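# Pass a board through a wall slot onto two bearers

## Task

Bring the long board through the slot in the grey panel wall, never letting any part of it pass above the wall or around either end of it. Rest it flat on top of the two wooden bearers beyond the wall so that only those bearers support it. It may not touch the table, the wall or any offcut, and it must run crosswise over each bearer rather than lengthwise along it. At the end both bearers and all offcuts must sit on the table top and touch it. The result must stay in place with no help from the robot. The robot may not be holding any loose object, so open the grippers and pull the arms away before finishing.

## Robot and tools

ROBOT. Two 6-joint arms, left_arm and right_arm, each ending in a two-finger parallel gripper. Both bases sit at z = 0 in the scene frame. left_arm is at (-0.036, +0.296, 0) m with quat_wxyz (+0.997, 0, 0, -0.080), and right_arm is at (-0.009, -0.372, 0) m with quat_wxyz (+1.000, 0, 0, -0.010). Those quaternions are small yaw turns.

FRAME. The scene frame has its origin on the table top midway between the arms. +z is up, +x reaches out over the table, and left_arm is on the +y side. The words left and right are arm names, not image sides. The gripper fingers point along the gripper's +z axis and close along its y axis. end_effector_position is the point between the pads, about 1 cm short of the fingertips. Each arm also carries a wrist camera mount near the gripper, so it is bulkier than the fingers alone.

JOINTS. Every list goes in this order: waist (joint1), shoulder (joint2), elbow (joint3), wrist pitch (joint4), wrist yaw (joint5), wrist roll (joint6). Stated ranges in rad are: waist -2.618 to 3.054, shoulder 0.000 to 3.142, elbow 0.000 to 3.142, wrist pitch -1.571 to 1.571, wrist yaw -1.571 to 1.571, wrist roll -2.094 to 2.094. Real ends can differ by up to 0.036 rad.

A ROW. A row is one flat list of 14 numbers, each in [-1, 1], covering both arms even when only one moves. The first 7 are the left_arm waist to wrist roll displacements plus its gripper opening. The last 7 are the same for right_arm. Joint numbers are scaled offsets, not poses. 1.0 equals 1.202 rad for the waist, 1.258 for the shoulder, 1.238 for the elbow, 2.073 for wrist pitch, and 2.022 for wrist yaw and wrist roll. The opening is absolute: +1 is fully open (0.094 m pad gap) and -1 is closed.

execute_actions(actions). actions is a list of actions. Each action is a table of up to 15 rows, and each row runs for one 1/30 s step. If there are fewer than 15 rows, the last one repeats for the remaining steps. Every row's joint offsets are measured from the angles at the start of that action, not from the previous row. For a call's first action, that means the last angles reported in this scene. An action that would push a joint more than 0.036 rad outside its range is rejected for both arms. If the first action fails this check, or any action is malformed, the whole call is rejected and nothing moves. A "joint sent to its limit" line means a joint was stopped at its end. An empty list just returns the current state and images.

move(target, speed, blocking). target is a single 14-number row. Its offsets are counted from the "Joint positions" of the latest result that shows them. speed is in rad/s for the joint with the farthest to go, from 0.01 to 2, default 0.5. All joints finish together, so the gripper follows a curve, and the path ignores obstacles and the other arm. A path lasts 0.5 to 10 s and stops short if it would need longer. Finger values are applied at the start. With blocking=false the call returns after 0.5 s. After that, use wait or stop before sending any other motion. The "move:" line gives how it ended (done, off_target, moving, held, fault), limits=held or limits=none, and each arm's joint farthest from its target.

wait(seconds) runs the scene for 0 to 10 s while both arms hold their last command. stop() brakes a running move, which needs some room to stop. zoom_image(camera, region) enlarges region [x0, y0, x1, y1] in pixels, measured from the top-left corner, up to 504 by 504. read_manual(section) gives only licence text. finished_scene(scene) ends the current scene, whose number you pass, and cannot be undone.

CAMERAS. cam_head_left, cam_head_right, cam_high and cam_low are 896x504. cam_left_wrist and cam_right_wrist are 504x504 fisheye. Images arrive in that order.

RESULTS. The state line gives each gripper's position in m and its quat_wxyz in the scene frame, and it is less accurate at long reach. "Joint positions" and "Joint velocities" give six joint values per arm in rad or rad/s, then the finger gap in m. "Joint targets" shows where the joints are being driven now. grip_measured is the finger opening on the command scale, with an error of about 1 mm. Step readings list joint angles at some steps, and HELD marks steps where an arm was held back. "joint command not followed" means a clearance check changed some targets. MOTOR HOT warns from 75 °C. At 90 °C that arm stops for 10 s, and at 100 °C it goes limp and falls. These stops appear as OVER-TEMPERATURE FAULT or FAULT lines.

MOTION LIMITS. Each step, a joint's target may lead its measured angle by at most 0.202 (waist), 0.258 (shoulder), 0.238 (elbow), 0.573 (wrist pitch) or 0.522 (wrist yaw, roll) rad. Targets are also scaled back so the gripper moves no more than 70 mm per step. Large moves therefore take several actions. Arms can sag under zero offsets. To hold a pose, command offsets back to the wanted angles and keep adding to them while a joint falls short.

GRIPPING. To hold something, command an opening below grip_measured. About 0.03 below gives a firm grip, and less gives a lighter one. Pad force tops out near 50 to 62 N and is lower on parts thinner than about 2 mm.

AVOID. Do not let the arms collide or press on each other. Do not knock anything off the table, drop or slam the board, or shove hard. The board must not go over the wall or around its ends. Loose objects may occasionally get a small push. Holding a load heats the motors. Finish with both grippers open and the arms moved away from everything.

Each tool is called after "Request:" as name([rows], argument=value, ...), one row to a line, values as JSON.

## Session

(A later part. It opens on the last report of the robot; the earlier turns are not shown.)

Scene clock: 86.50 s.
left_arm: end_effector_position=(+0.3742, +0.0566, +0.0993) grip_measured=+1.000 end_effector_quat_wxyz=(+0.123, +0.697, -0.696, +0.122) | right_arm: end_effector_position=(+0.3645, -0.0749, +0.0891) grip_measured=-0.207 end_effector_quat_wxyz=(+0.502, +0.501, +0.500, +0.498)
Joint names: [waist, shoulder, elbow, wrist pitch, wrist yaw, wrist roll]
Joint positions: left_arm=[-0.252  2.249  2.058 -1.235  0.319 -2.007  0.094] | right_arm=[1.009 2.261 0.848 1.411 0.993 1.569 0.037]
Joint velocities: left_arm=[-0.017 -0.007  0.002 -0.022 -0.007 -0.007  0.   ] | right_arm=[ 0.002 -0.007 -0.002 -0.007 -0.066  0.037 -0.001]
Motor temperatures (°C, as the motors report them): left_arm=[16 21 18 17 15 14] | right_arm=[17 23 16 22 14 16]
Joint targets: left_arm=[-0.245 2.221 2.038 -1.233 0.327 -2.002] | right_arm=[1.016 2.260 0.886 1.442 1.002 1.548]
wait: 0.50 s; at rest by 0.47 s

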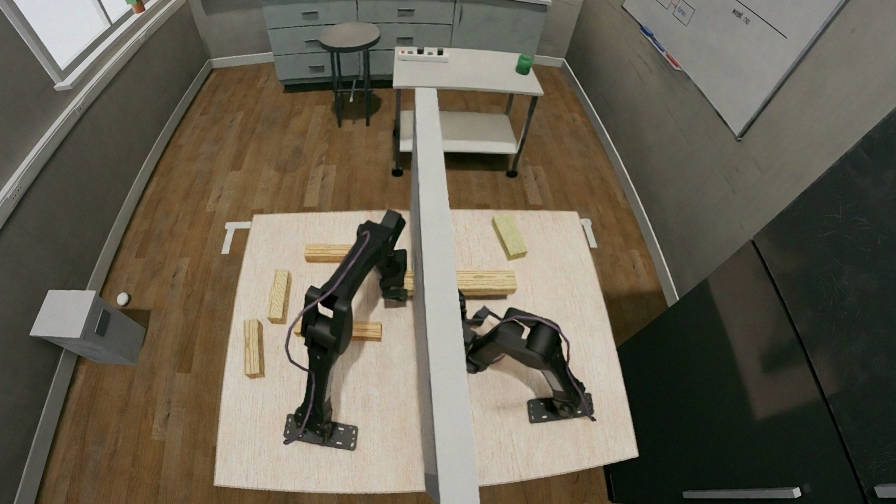

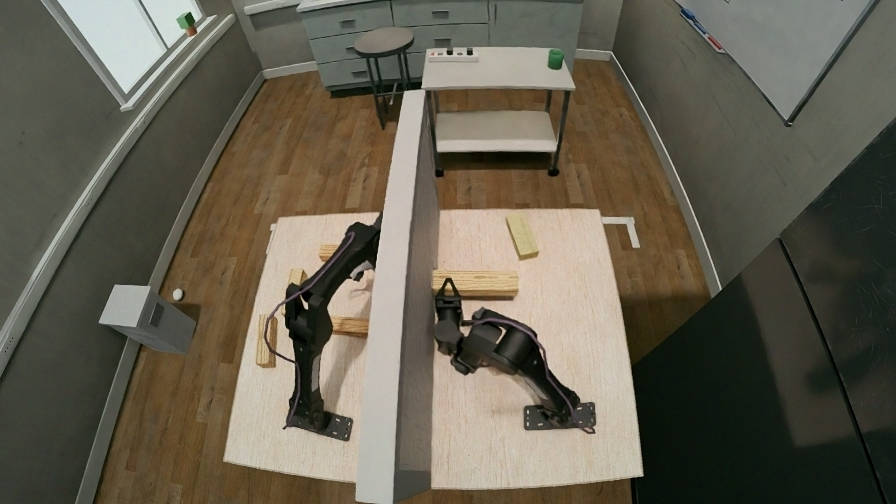

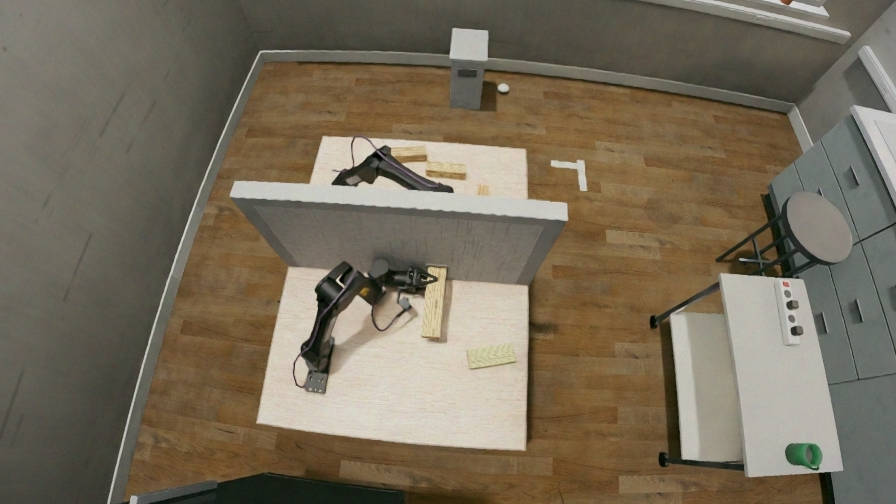

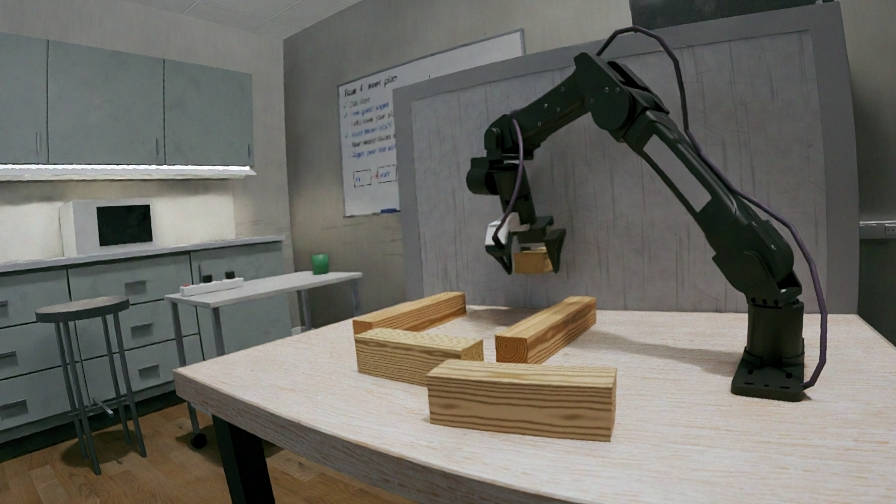

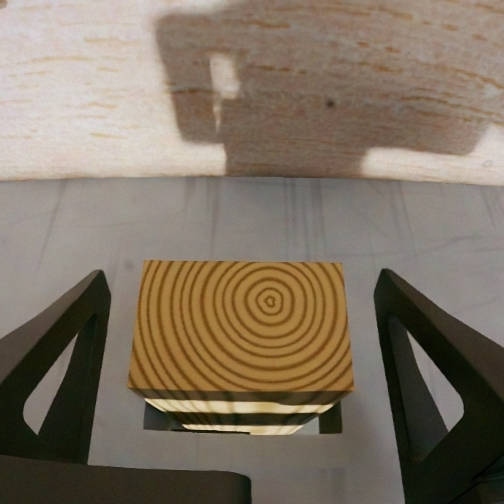

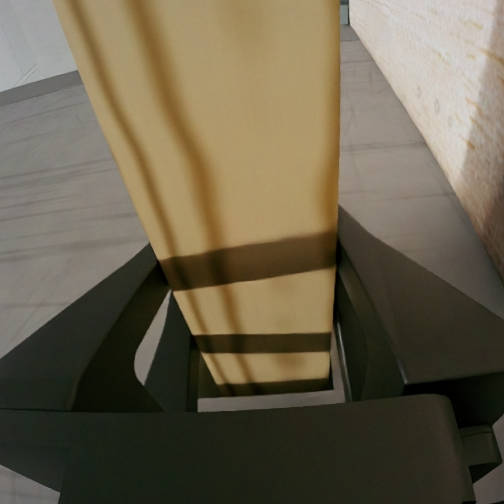

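Request:
execute_actions([
  [[0.00582,-0.02226,-0.01616,0.00096,0.00396,0.00247,0.9,0.00582,-0.0008,0.0307,0.01495,0.00445,-0.01039,-0.3],[0.00582,-0.02226,-0.01616,0.00096,0.00396,0.00247,0.8,0.00582,-0.0008,0.0307,0.01495,0.00445,-0.01039,-0.3],[0.00582,-0.02226,-0.01616,0.00096,0.00396,0.00247,0.7,0.00582,-0.0008,0.0307,0.01495,0.00445,-0.01039,-0.3],[0.00582,-0.02226,-0.01616,0.00096,0.00396,0.00247,0.6,0.00582,-0.0008,0.0307,0.01495,0.00445,-0.01039,-0.3],[0.00582,-0.02226,-0.01616,0.00096,0.00396,0.00247,0.52,0.00582,-0.0008,0.0307,0.01495,0.00445,-0.01039,-0.3],[0.00582,-0.02226,-0.01616,0.00096,0.00396,0.00247,0.46,0.00582,-0.0008,0.0307,0.01495,0.00445,-0.01039,-0.3],[0.00582,-0.02226,-0.01616,0.00096,0.00396,0.00247,0.42,0.00582,-0.0008,0.0307,0.01495,0.00445,-0.01039,-0.3],[0.00582,-0.02226,-0.01616,0.00096,0.00396,0.00247,0.39,0.00582,-0.0008,0.0307,0.01495,0.00445,-0.01039,-0.3],[0.00582,-0.02226,-0.01616,0.00096,0.00396,0.00247,0.37,0.00582,-0.0008,0.0307,0.01495,0.00445,-0.01039,-0.3],[0.00582,-0.02226,-0.01616,0.00096,0.00396,0.00247,0.35,0.00582,-0.0008,0.0307,0.01495,0.00445,-0.01039,-0.3],[0.00582,-0.02226,-0.01616,0.00096,0.00396,0.00247,0.33,0.00582,-0.0008,0.0307,0.01495,0.00445,-0.01039,-0.3],[0.00582,-0.02226,-0.01616,0.00096,0.00396,0.00247,0.31,0.00582,-0.0008,0.0307,0.01495,0.00445,-0.01039,-0.3],[0.00582,-0.02226,-0.01616,0.00096,0.00396,0.00247,0.29,0.00582,-0.0008,0.0307,0.01495,0.00445,-0.01039,-0.3]],
])

Request:
wait(seconds=0.2)

Scene clock: 87.77 s.
left_arm: end_effector_position=(+0.3741, +0.0564, +0.0994) grip_measured=+0.292 end_effector_quat_wxyz=(+0.124, +0.696, -0.696, +0.123) | right_arm: end_effector_position=(+0.3645, -0.0749, +0.0891) grip_measured=-0.207 end_effector_quat_wxyz=(+0.502, +0.501, +0.500, +0.498)
Joint names: [waist, shoulder, elbow, wrist pitch, wrist yaw, wrist roll]
Joint positions: left_arm=[-0.252  2.249  2.058 -1.235  0.321 -2.007  0.061] | right_arm=[1.009 2.261 0.848 1.411 0.993 1.569 0.037]
Joint velocities: left_arm=[-0.017 -0.007  0.002  0.022 -0.022  0.007 -0.001] | right_arm=[-0.017 -0.007  0.027  0.007 -0.007 -0.051  0.001]
Motor temperatures (°C, as the motors report them): left_arm=[16 21 17 17 15 14] | right_arm=[17 23 16 22 14 16]
Joint targets: left_arm=[-0.245 2.221 2.038 -1.233 0.328 -2.002] | right_arm=[1.016 2.260 0.886 1.442 1.002 1.548]
Step readings (joint positions):
0: left_arm=[-0.252 2.249 2.058 -1.235 0.320 -2.007] | right_arm=[1.009 2.261 0.848 1.411 0.993 1.569]
1: left_arm=[-0.252 2.249 2.058 -1.235 0.320 -2.007] | right_arm=[1.009 2.261 0.848 1.411 0.993 1.569]
2: left_arm=[-0.252 2.249 2.058 -1.235 0.320 -2.007] | right_arm=[1.009 2.261 0.848 1.411 0.993 1.569]
4: left_arm=[-0.252 2.249 2.058 -1.235 0.320 -2.007] | right_arm=[1.009 2.261 0.848 1.411 0.993 1.569]
8: left_arm=[-0.252 2.249 2.058 -1.235 0.321 -2.007] | right_arm=[1.009 2.261 0.848 1.411 0.993 1.569]
15: Joint positions above

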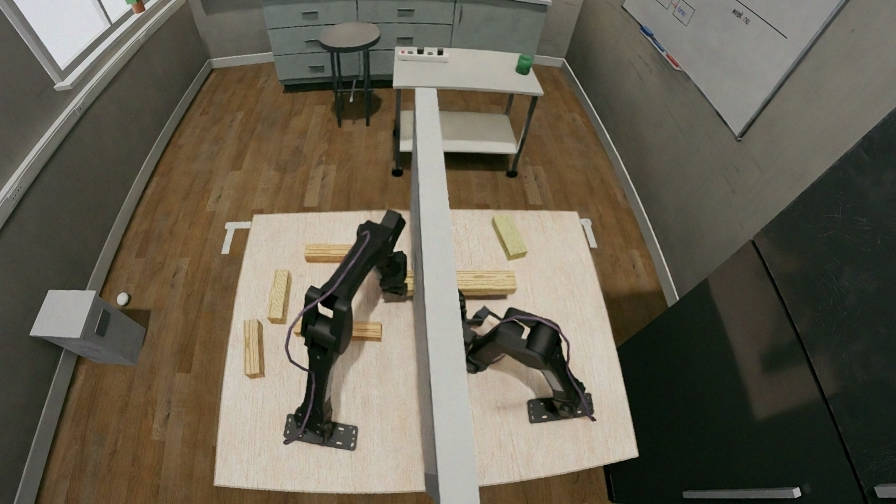

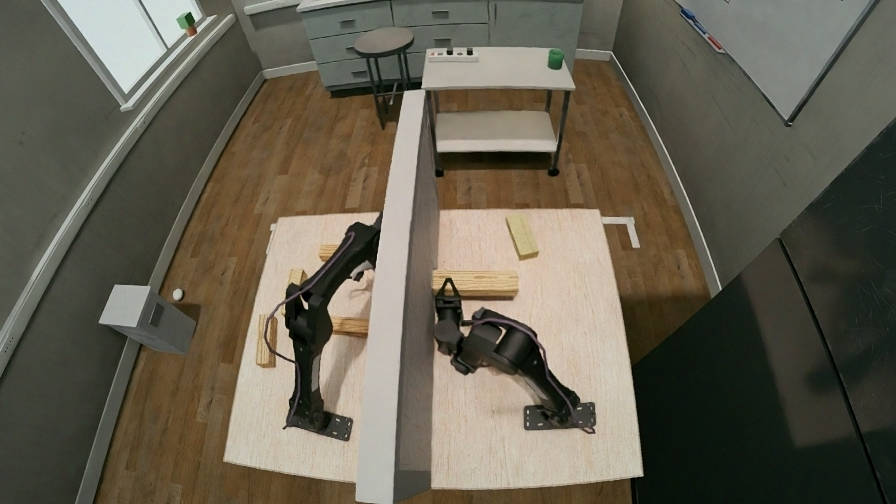

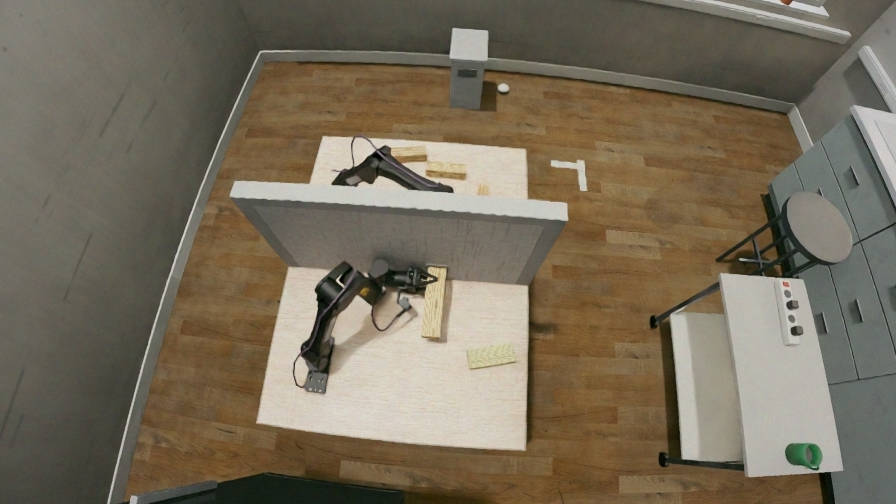

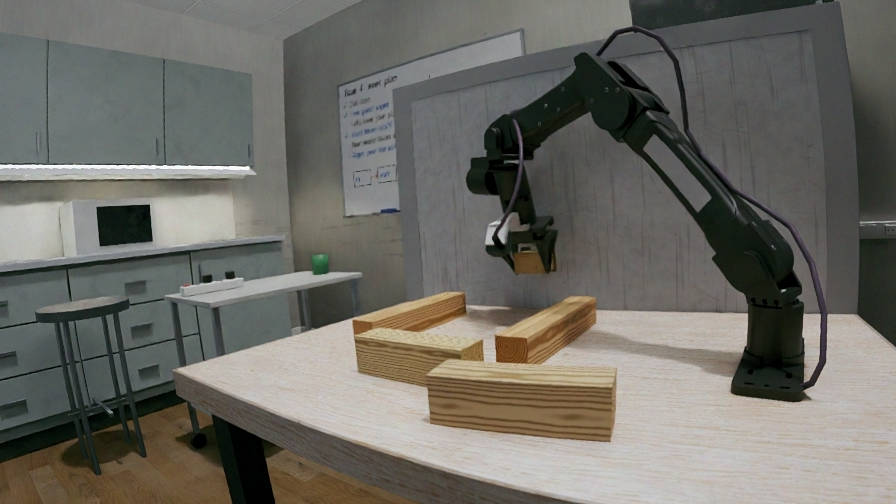

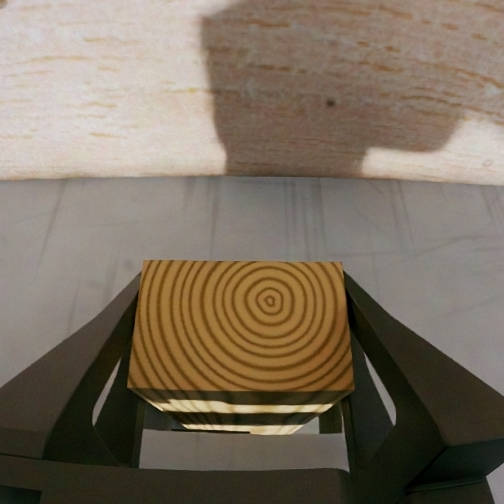

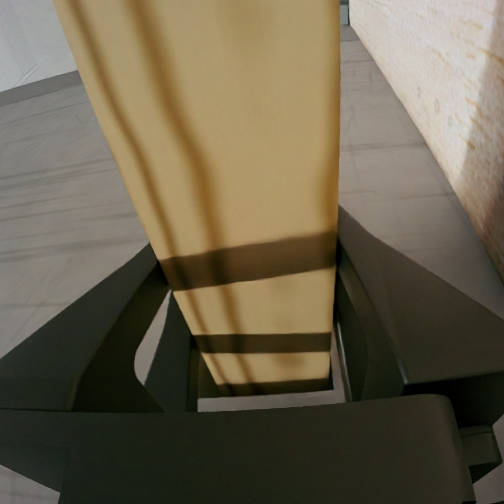

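Scene clock: 87.97 s.
left_arm: end_effector_position=(+0.3741, +0.0564, +0.0994) grip_measured=+0.291 end_effector_quat_wxyz=(+0.124, +0.696, -0.696, +0.123) | right_arm: end_effector_position=(+0.3645, -0.0749, +0.0891) grip_measured=-0.207 end_effector_quat_wxyz=(+0.502, +0.501, +0.500, +0.498)
Joint names: [waist, shoulder, elbow, wrist pitch, wrist yaw, wrist roll]
Joint positions: left_arm=[-0.252  2.249  2.058 -1.235  0.321 -2.007  0.061] | right_arm=[1.009 2.261 0.848 1.411 0.993 1.569 0.037]
Joint velocities: left_arm=[-0.037 -0.022  0.007 -0.066  0.007 -0.037  0.001] | right_arm=[-0.002 -0.027  0.012  0.081 -0.007  0.037 -0.   ]
Motor temperatures (°C, as the motors report them): left_arm=[16 21 17 17 15 14] | right_arm=[17 23 16 22 14 16]
Joint targets: left_arm=[-0.245 2.221 2.038 -1.233 0.328 -2.002] | right_arm=[1.016 2.260 0.886 1.442 1.002 1.548]
wait: 0.20 s; at rest by 0.17 s

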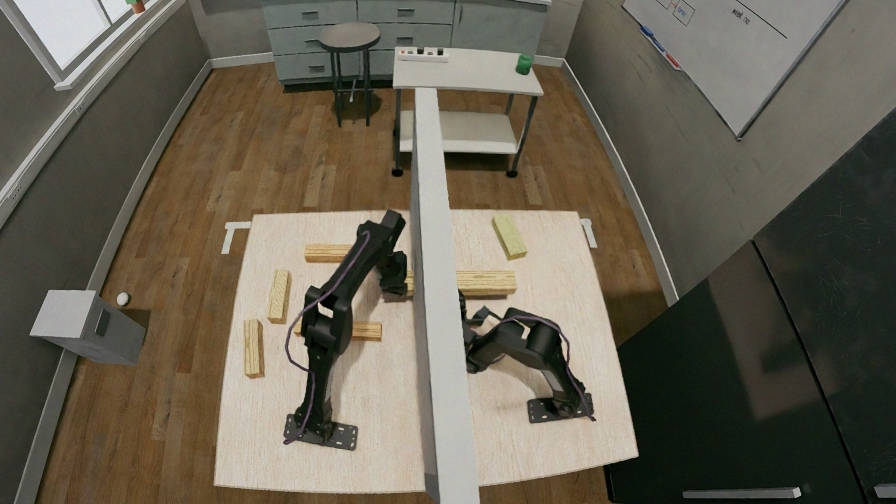

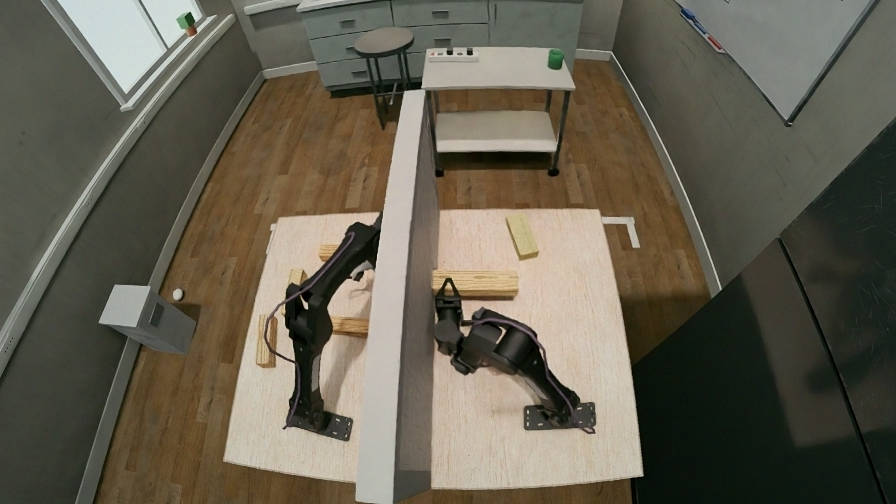

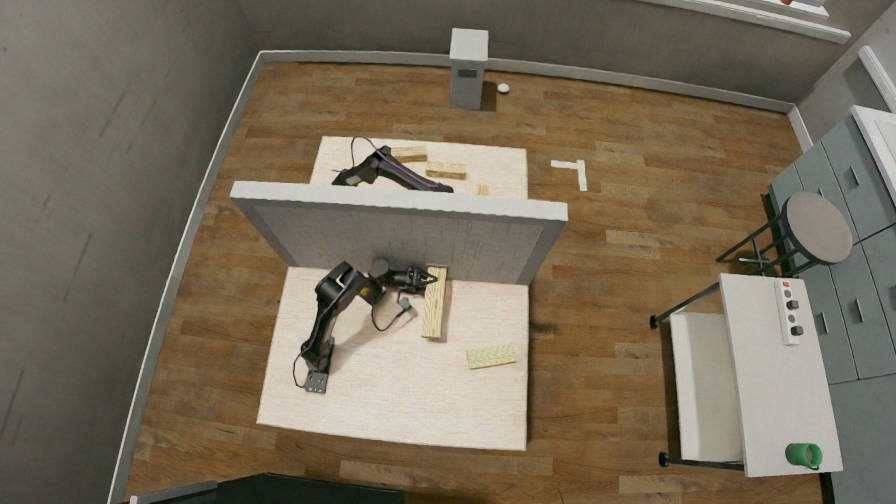

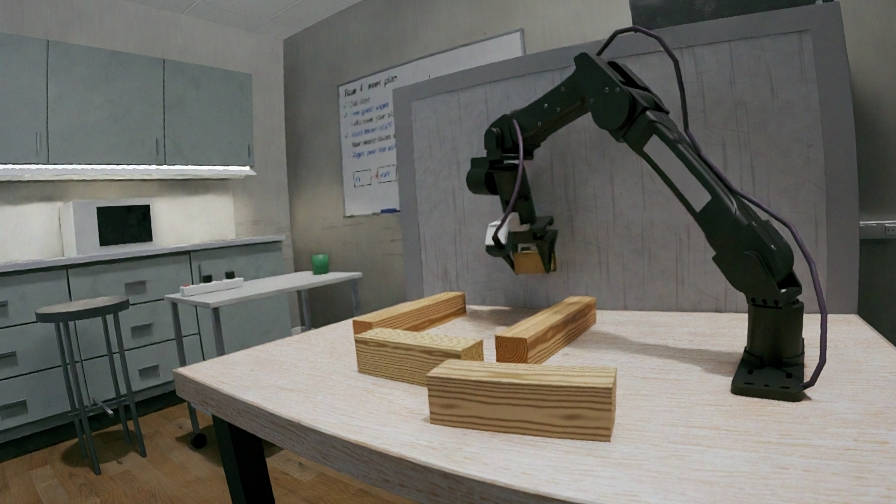

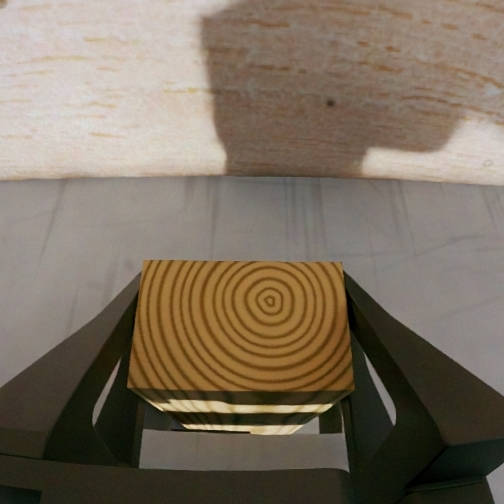

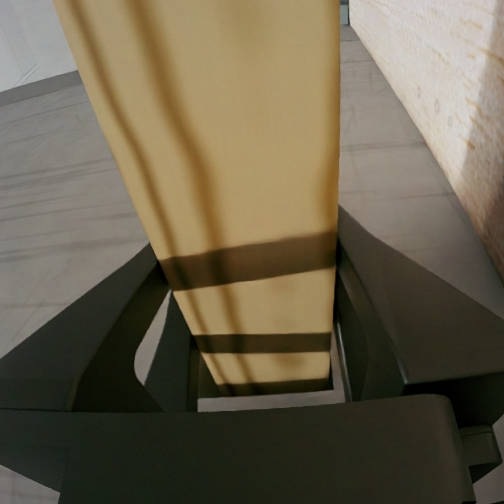

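Request:
execute_actions([
  [[0.00582,-0.02226,-0.01616,0.00096,0.00346,0.00247,0.28,0.00582,-0.0008,0.0307,0.01495,0.00445,-0.01039,-0.3],[0.00582,-0.02226,-0.01616,0.00096,0.00346,0.00247,0.27,0.00582,-0.0008,0.0307,0.01495,0.00445,-0.01039,-0.3],[0.00582,-0.02226,-0.01616,0.00096,0.00346,0.00247,0.26,0.00582,-0.0008,0.0307,0.01495,0.00445,-0.01039,-0.3],[0.00582,-0.02226,-0.01616,0.00096,0.00346,0.00247,0.25,0.00582,-0.0008,0.0307,0.01495,0.00445,-0.01039,-0.3],[0.00582,-0.02226,-0.01616,0.00096,0.00346,0.00247,0.24,0.00582,-0.0008,0.0307,0.01495,0.00445,-0.01039,-0.3],[0.00582,-0.02226,-0.01616,0.00096,0.00346,0.00247,0.23,0.00582,-0.0008,0.0307,0.01495,0.00445,-0.01039,-0.3],[0.00582,-0.02226,-0.01616,0.00096,0.00346,0.00247,0.22,0.00582,-0.0008,0.0307,0.01495,0.00445,-0.01039,-0.3],[0.00582,-0.02226,-0.01616,0.00096,0.00346,0.00247,0.21,0.00582,-0.0008,0.0307,0.01495,0.00445,-0.01039,-0.3],[0.00582,-0.02226,-0.01616,0.00096,0.00346,0.00247,0.2,0.00582,-0.0008,0.0307,0.01495,0.00445,-0.01039,-0.3]],
])

Scene clock: 88.80 s.
left_arm: end_effector_position=(+0.3743, +0.0563, +0.0994) grip_measured=+0.251 end_effector_quat_wxyz=(+0.124, +0.696, -0.696, +0.123) | right_arm: end_effector_position=(+0.3645, -0.0751, +0.0891) grip_measured=-0.207 end_effector_quat_wxyz=(+0.502, +0.501, +0.500, +0.497)
Joint names: [waist, shoulder, elbow, wrist pitch, wrist yaw, wrist roll]
Joint positions: left_arm=[-0.252  2.249  2.058 -1.234  0.321 -2.006  0.059] | right_arm=[1.009 2.261 0.848 1.411 0.994 1.569 0.037]
Joint velocities: left_arm=[-0.002  0.012  0.007 -0.007  0.007  0.037 -0.001] | right_arm=[ 0.007 -0.002 -0.012 -0.007 -0.022 -0.022 -0.   ]
Motor temperatures (°C, as the motors report them): left_arm=[16 22 17 17 15 14] | right_arm=[17 23 16 22 14 16]
Joint targets: left_arm=[-0.245 2.221 2.038 -1.233 0.328 -2.001] | right_arm=[1.016 2.260 0.886 1.442 1.003 1.548]
Step readings (joint positions):
0: left_arm=[-0.252 2.249 2.058 -1.235 0.321 -2.007] | right_arm=[1.009 2.261 0.848 1.411 0.993 1.569]
1: left_arm=[-0.252 2.249 2.058 -1.235 0.321 -2.006] | right_arm=[1.009 2.261 0.848 1.411 0.993 1.569]
2: left_arm=[-0.252 2.249 2.058 -1.235 0.321 -2.006] | right_arm=[1.009 2.261 0.848 1.411 0.994 1.569]
4: left_arm=[-0.252 2.249 2.058 -1.235 0.321 -2.006] | right_arm=[1.009 2.261 0.848 1.411 0.994 1.569]
8: left_arm=[-0.252 2.249 2.058 -1.234 0.321 -2.006] | right_arm=[1.009 2.261 0.848 1.411 0.994 1.569]
15: Joint positions above

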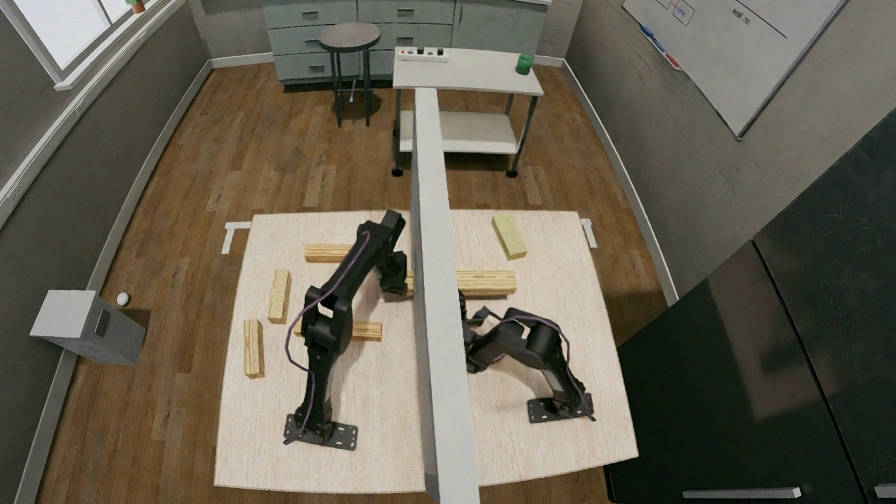

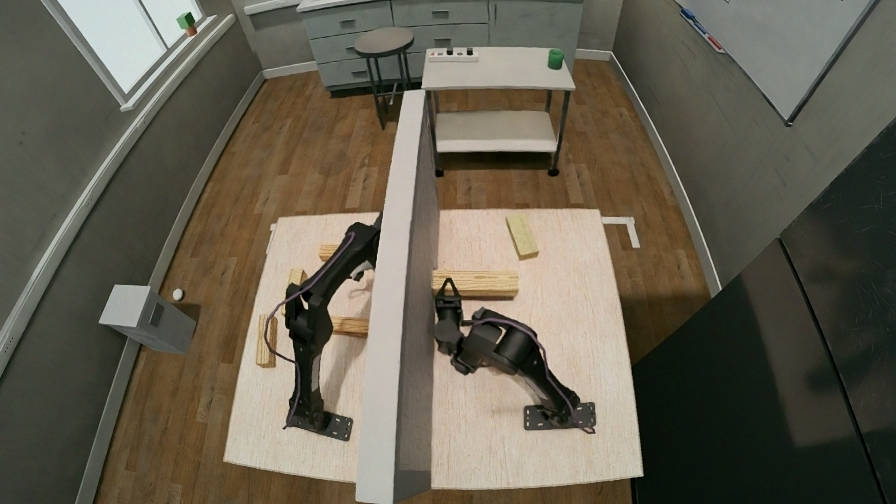

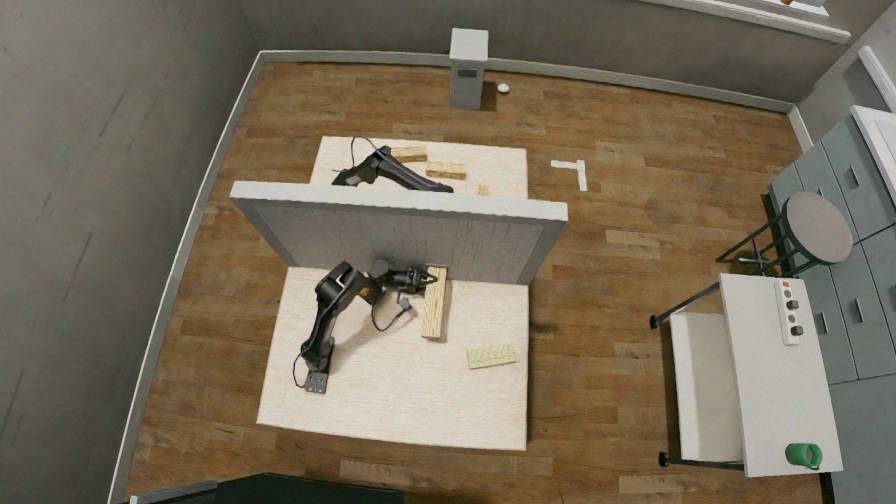

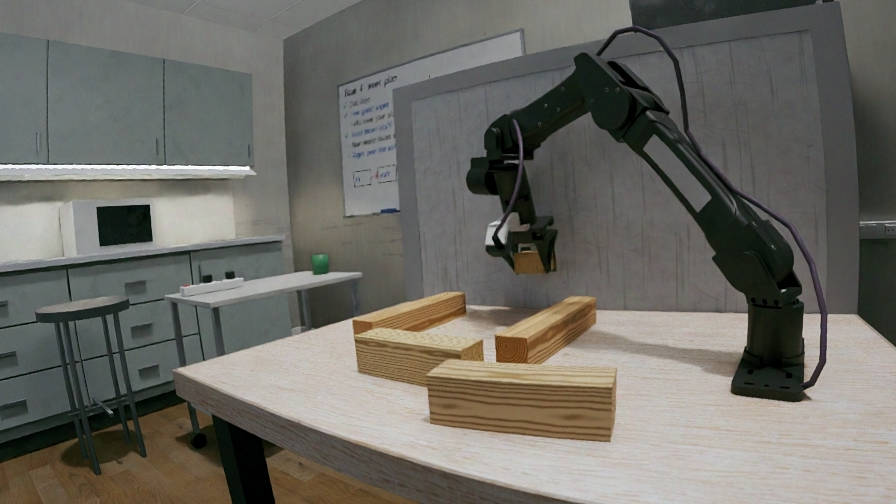

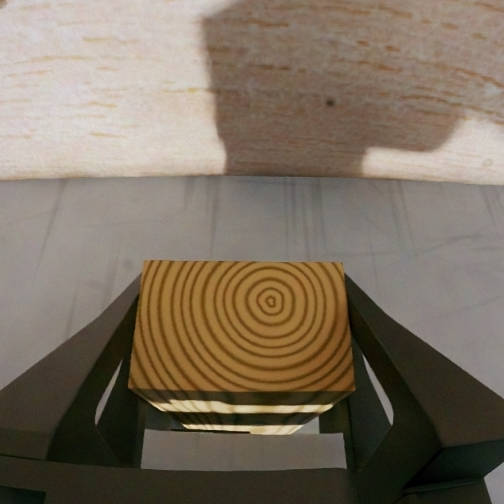

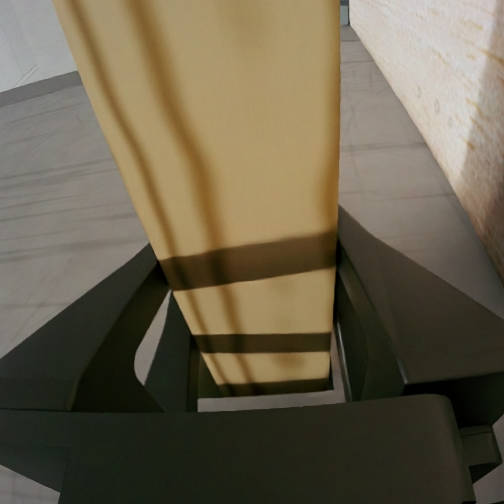

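Request:
execute_actions([
  [[0.00582,-0.02226,-0.01616,0.00048,0.00346,0.00247,0.2,0.00582,-0.0008,0.0307,0.01495,0.00445,-0.01039,-0.22],[0.00582,-0.02226,-0.01616,0.00048,0.00346,0.00247,0.2,0.00582,-0.0008,0.0307,0.01495,0.00445,-0.01039,-0.2],[0.00582,-0.02226,-0.01616,0.00048,0.00346,0.00247,0.2,0.00582,-0.0008,0.0307,0.01495,0.00445,-0.01039,-0.185],[0.00582,-0.02226,-0.01616,0.00048,0.00346,0.00247,0.2,0.00582,-0.0008,0.0307,0.01495,0.00445,-0.01039,-0.17],[0.00582,-0.02226,-0.01616,0.00048,0.00346,0.00247,0.2,0.00582,-0.0008,0.0307,0.01495,0.00445,-0.01039,-0.155],[0.00582,-0.02226,-0.01616,0.00048,0.00346,0.00247,0.2,0.00582,-0.0008,0.0307,0.01495,0.00445,-0.01039,-0.14],[0.00582,-0.02226,-0.01616,0.00048,0.00346,0.00247,0.2,0.00582,-0.0008,0.0307,0.01495,0.00445,-0.01039,-0.125],[0.00582,-0.02226,-0.01616,0.00048,0.00346,0.00247,0.2,0.00582,-0.0008,0.0307,0.01495,0.00445,-0.01039,-0.11],[0.00582,-0.02226,-0.01616,0.00048,0.00346,0.00247,0.2,0.00582,-0.0008,0.0307,0.01495,0.00445,-0.01039,-0.1]],
])

Scene clock: 91.03 s.
left_arm: end_effector_position=(+0.3744, +0.0564, +0.0994) grip_measured=+0.251 end_effector_quat_wxyz=(+0.123, +0.696, -0.696, +0.123) | right_arm: end_effector_position=(+0.3645, -0.0751, +0.0893) grip_measured=-0.102 end_effector_quat_wxyz=(+0.503, +0.500, +0.500, +0.497)
Joint names: [waist, shoulder, elbow, wrist pitch, wrist yaw, wrist roll]
Joint positions: left_arm=[-0.252  2.249  2.058 -1.234  0.32  -2.006  0.059] | right_arm=[1.009 2.261 0.848 1.413 0.994 1.567 0.042]
Joint velocities: left_arm=[-0.012  0.002  0.002 -0.051  0.007  0.037 -0.   ] | right_arm=[-0.007 -0.007 -0.017  0.051 -0.051 -0.051  0.001]
Motor temperatures (°C, as the motors report them): left_arm=[16 22 17 17 15 14] | right_arm=[17 23 16 22 14 16]
Joint targets: left_arm=[-0.245 2.221 2.038 -1.233 0.328 -2.001] | right_arm=[1.016 2.260 0.886 1.443 1.003 1.549]
Step readings (joint positions):
0: left_arm=[-0.252 2.249 2.058 -1.234 0.321 -2.006] | right_arm=[1.009 2.261 0.848 1.411 0.994 1.569]
1: left_arm=[-0.252 2.249 2.058 -1.234 0.321 -2.006] | right_arm=[1.009 2.261 0.848 1.411 0.994 1.569]
2: left_arm=[-0.252 2.249 2.058 -1.234 0.321 -2.006] | right_arm=[1.009 2.261 0.848 1.411 0.994 1.569]
4: left_arm=[-0.252 2.249 2.058 -1.234 0.321 -2.006] | right_arm=[1.009 2.261 0.848 1.411 0.994 1.568]
8: left_arm=[-0.252 2.249 2.058 -1.234 0.320 -2.006] | right_arm=[1.009 2.261 0.848 1.411 0.994 1.567]
15: Joint positions above

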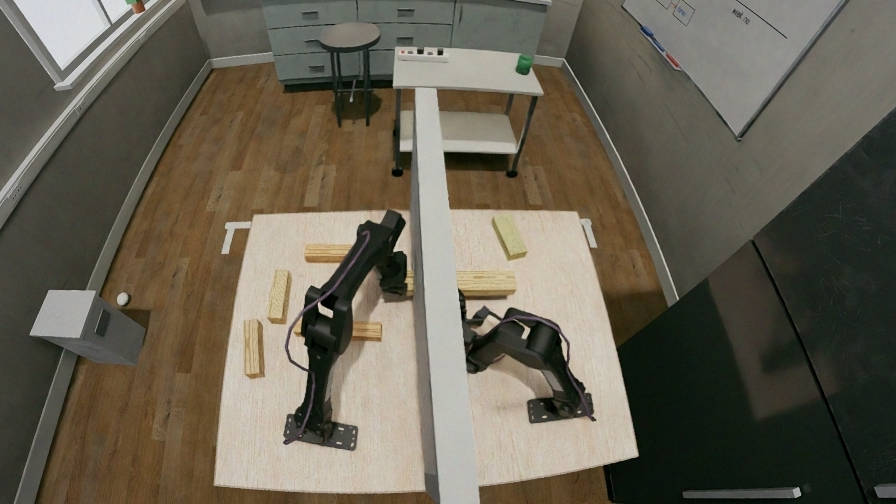

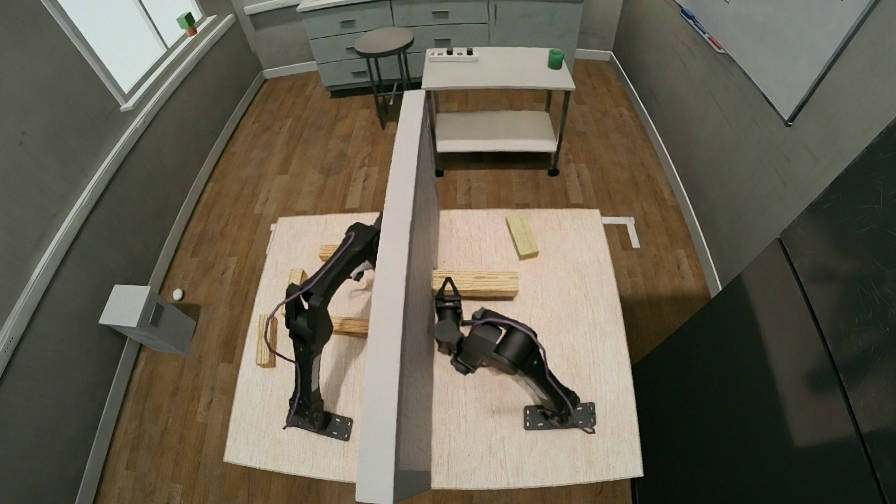

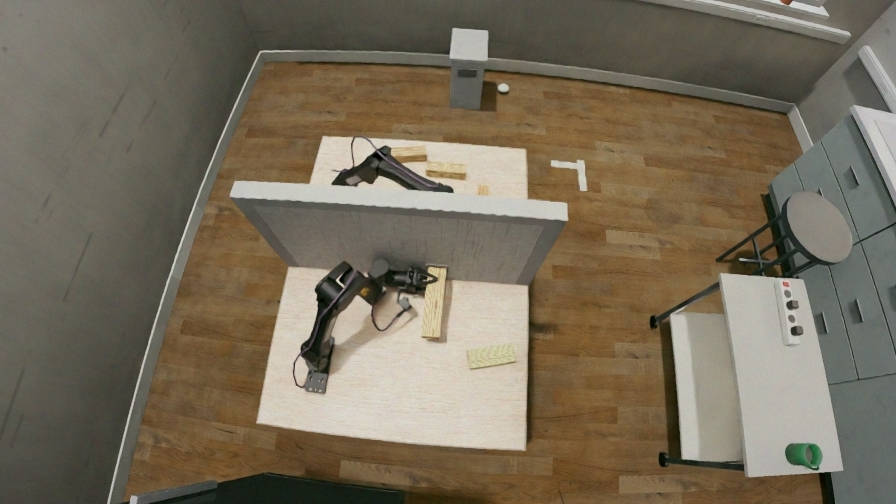

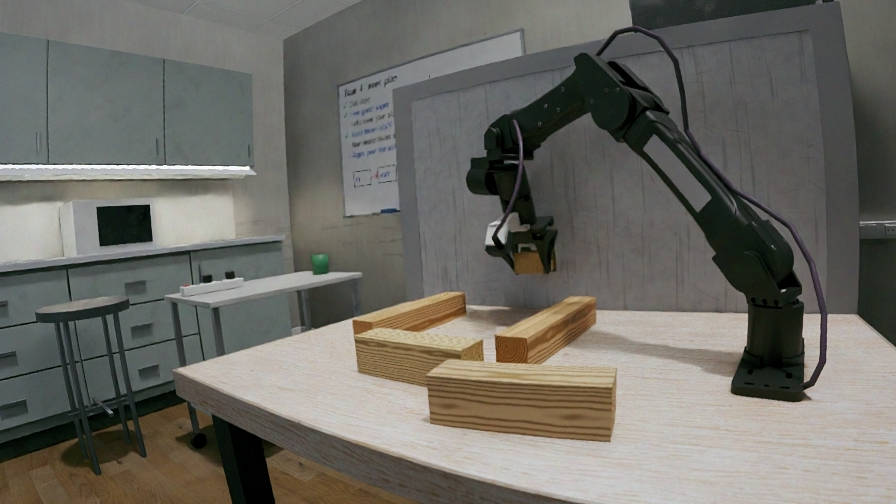

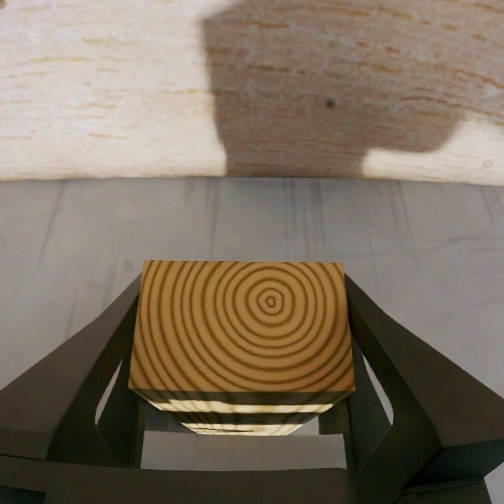

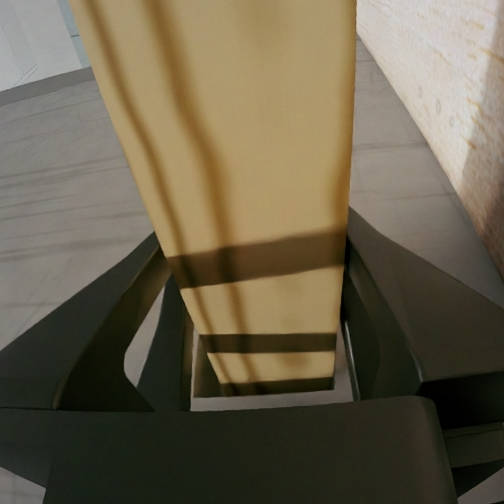

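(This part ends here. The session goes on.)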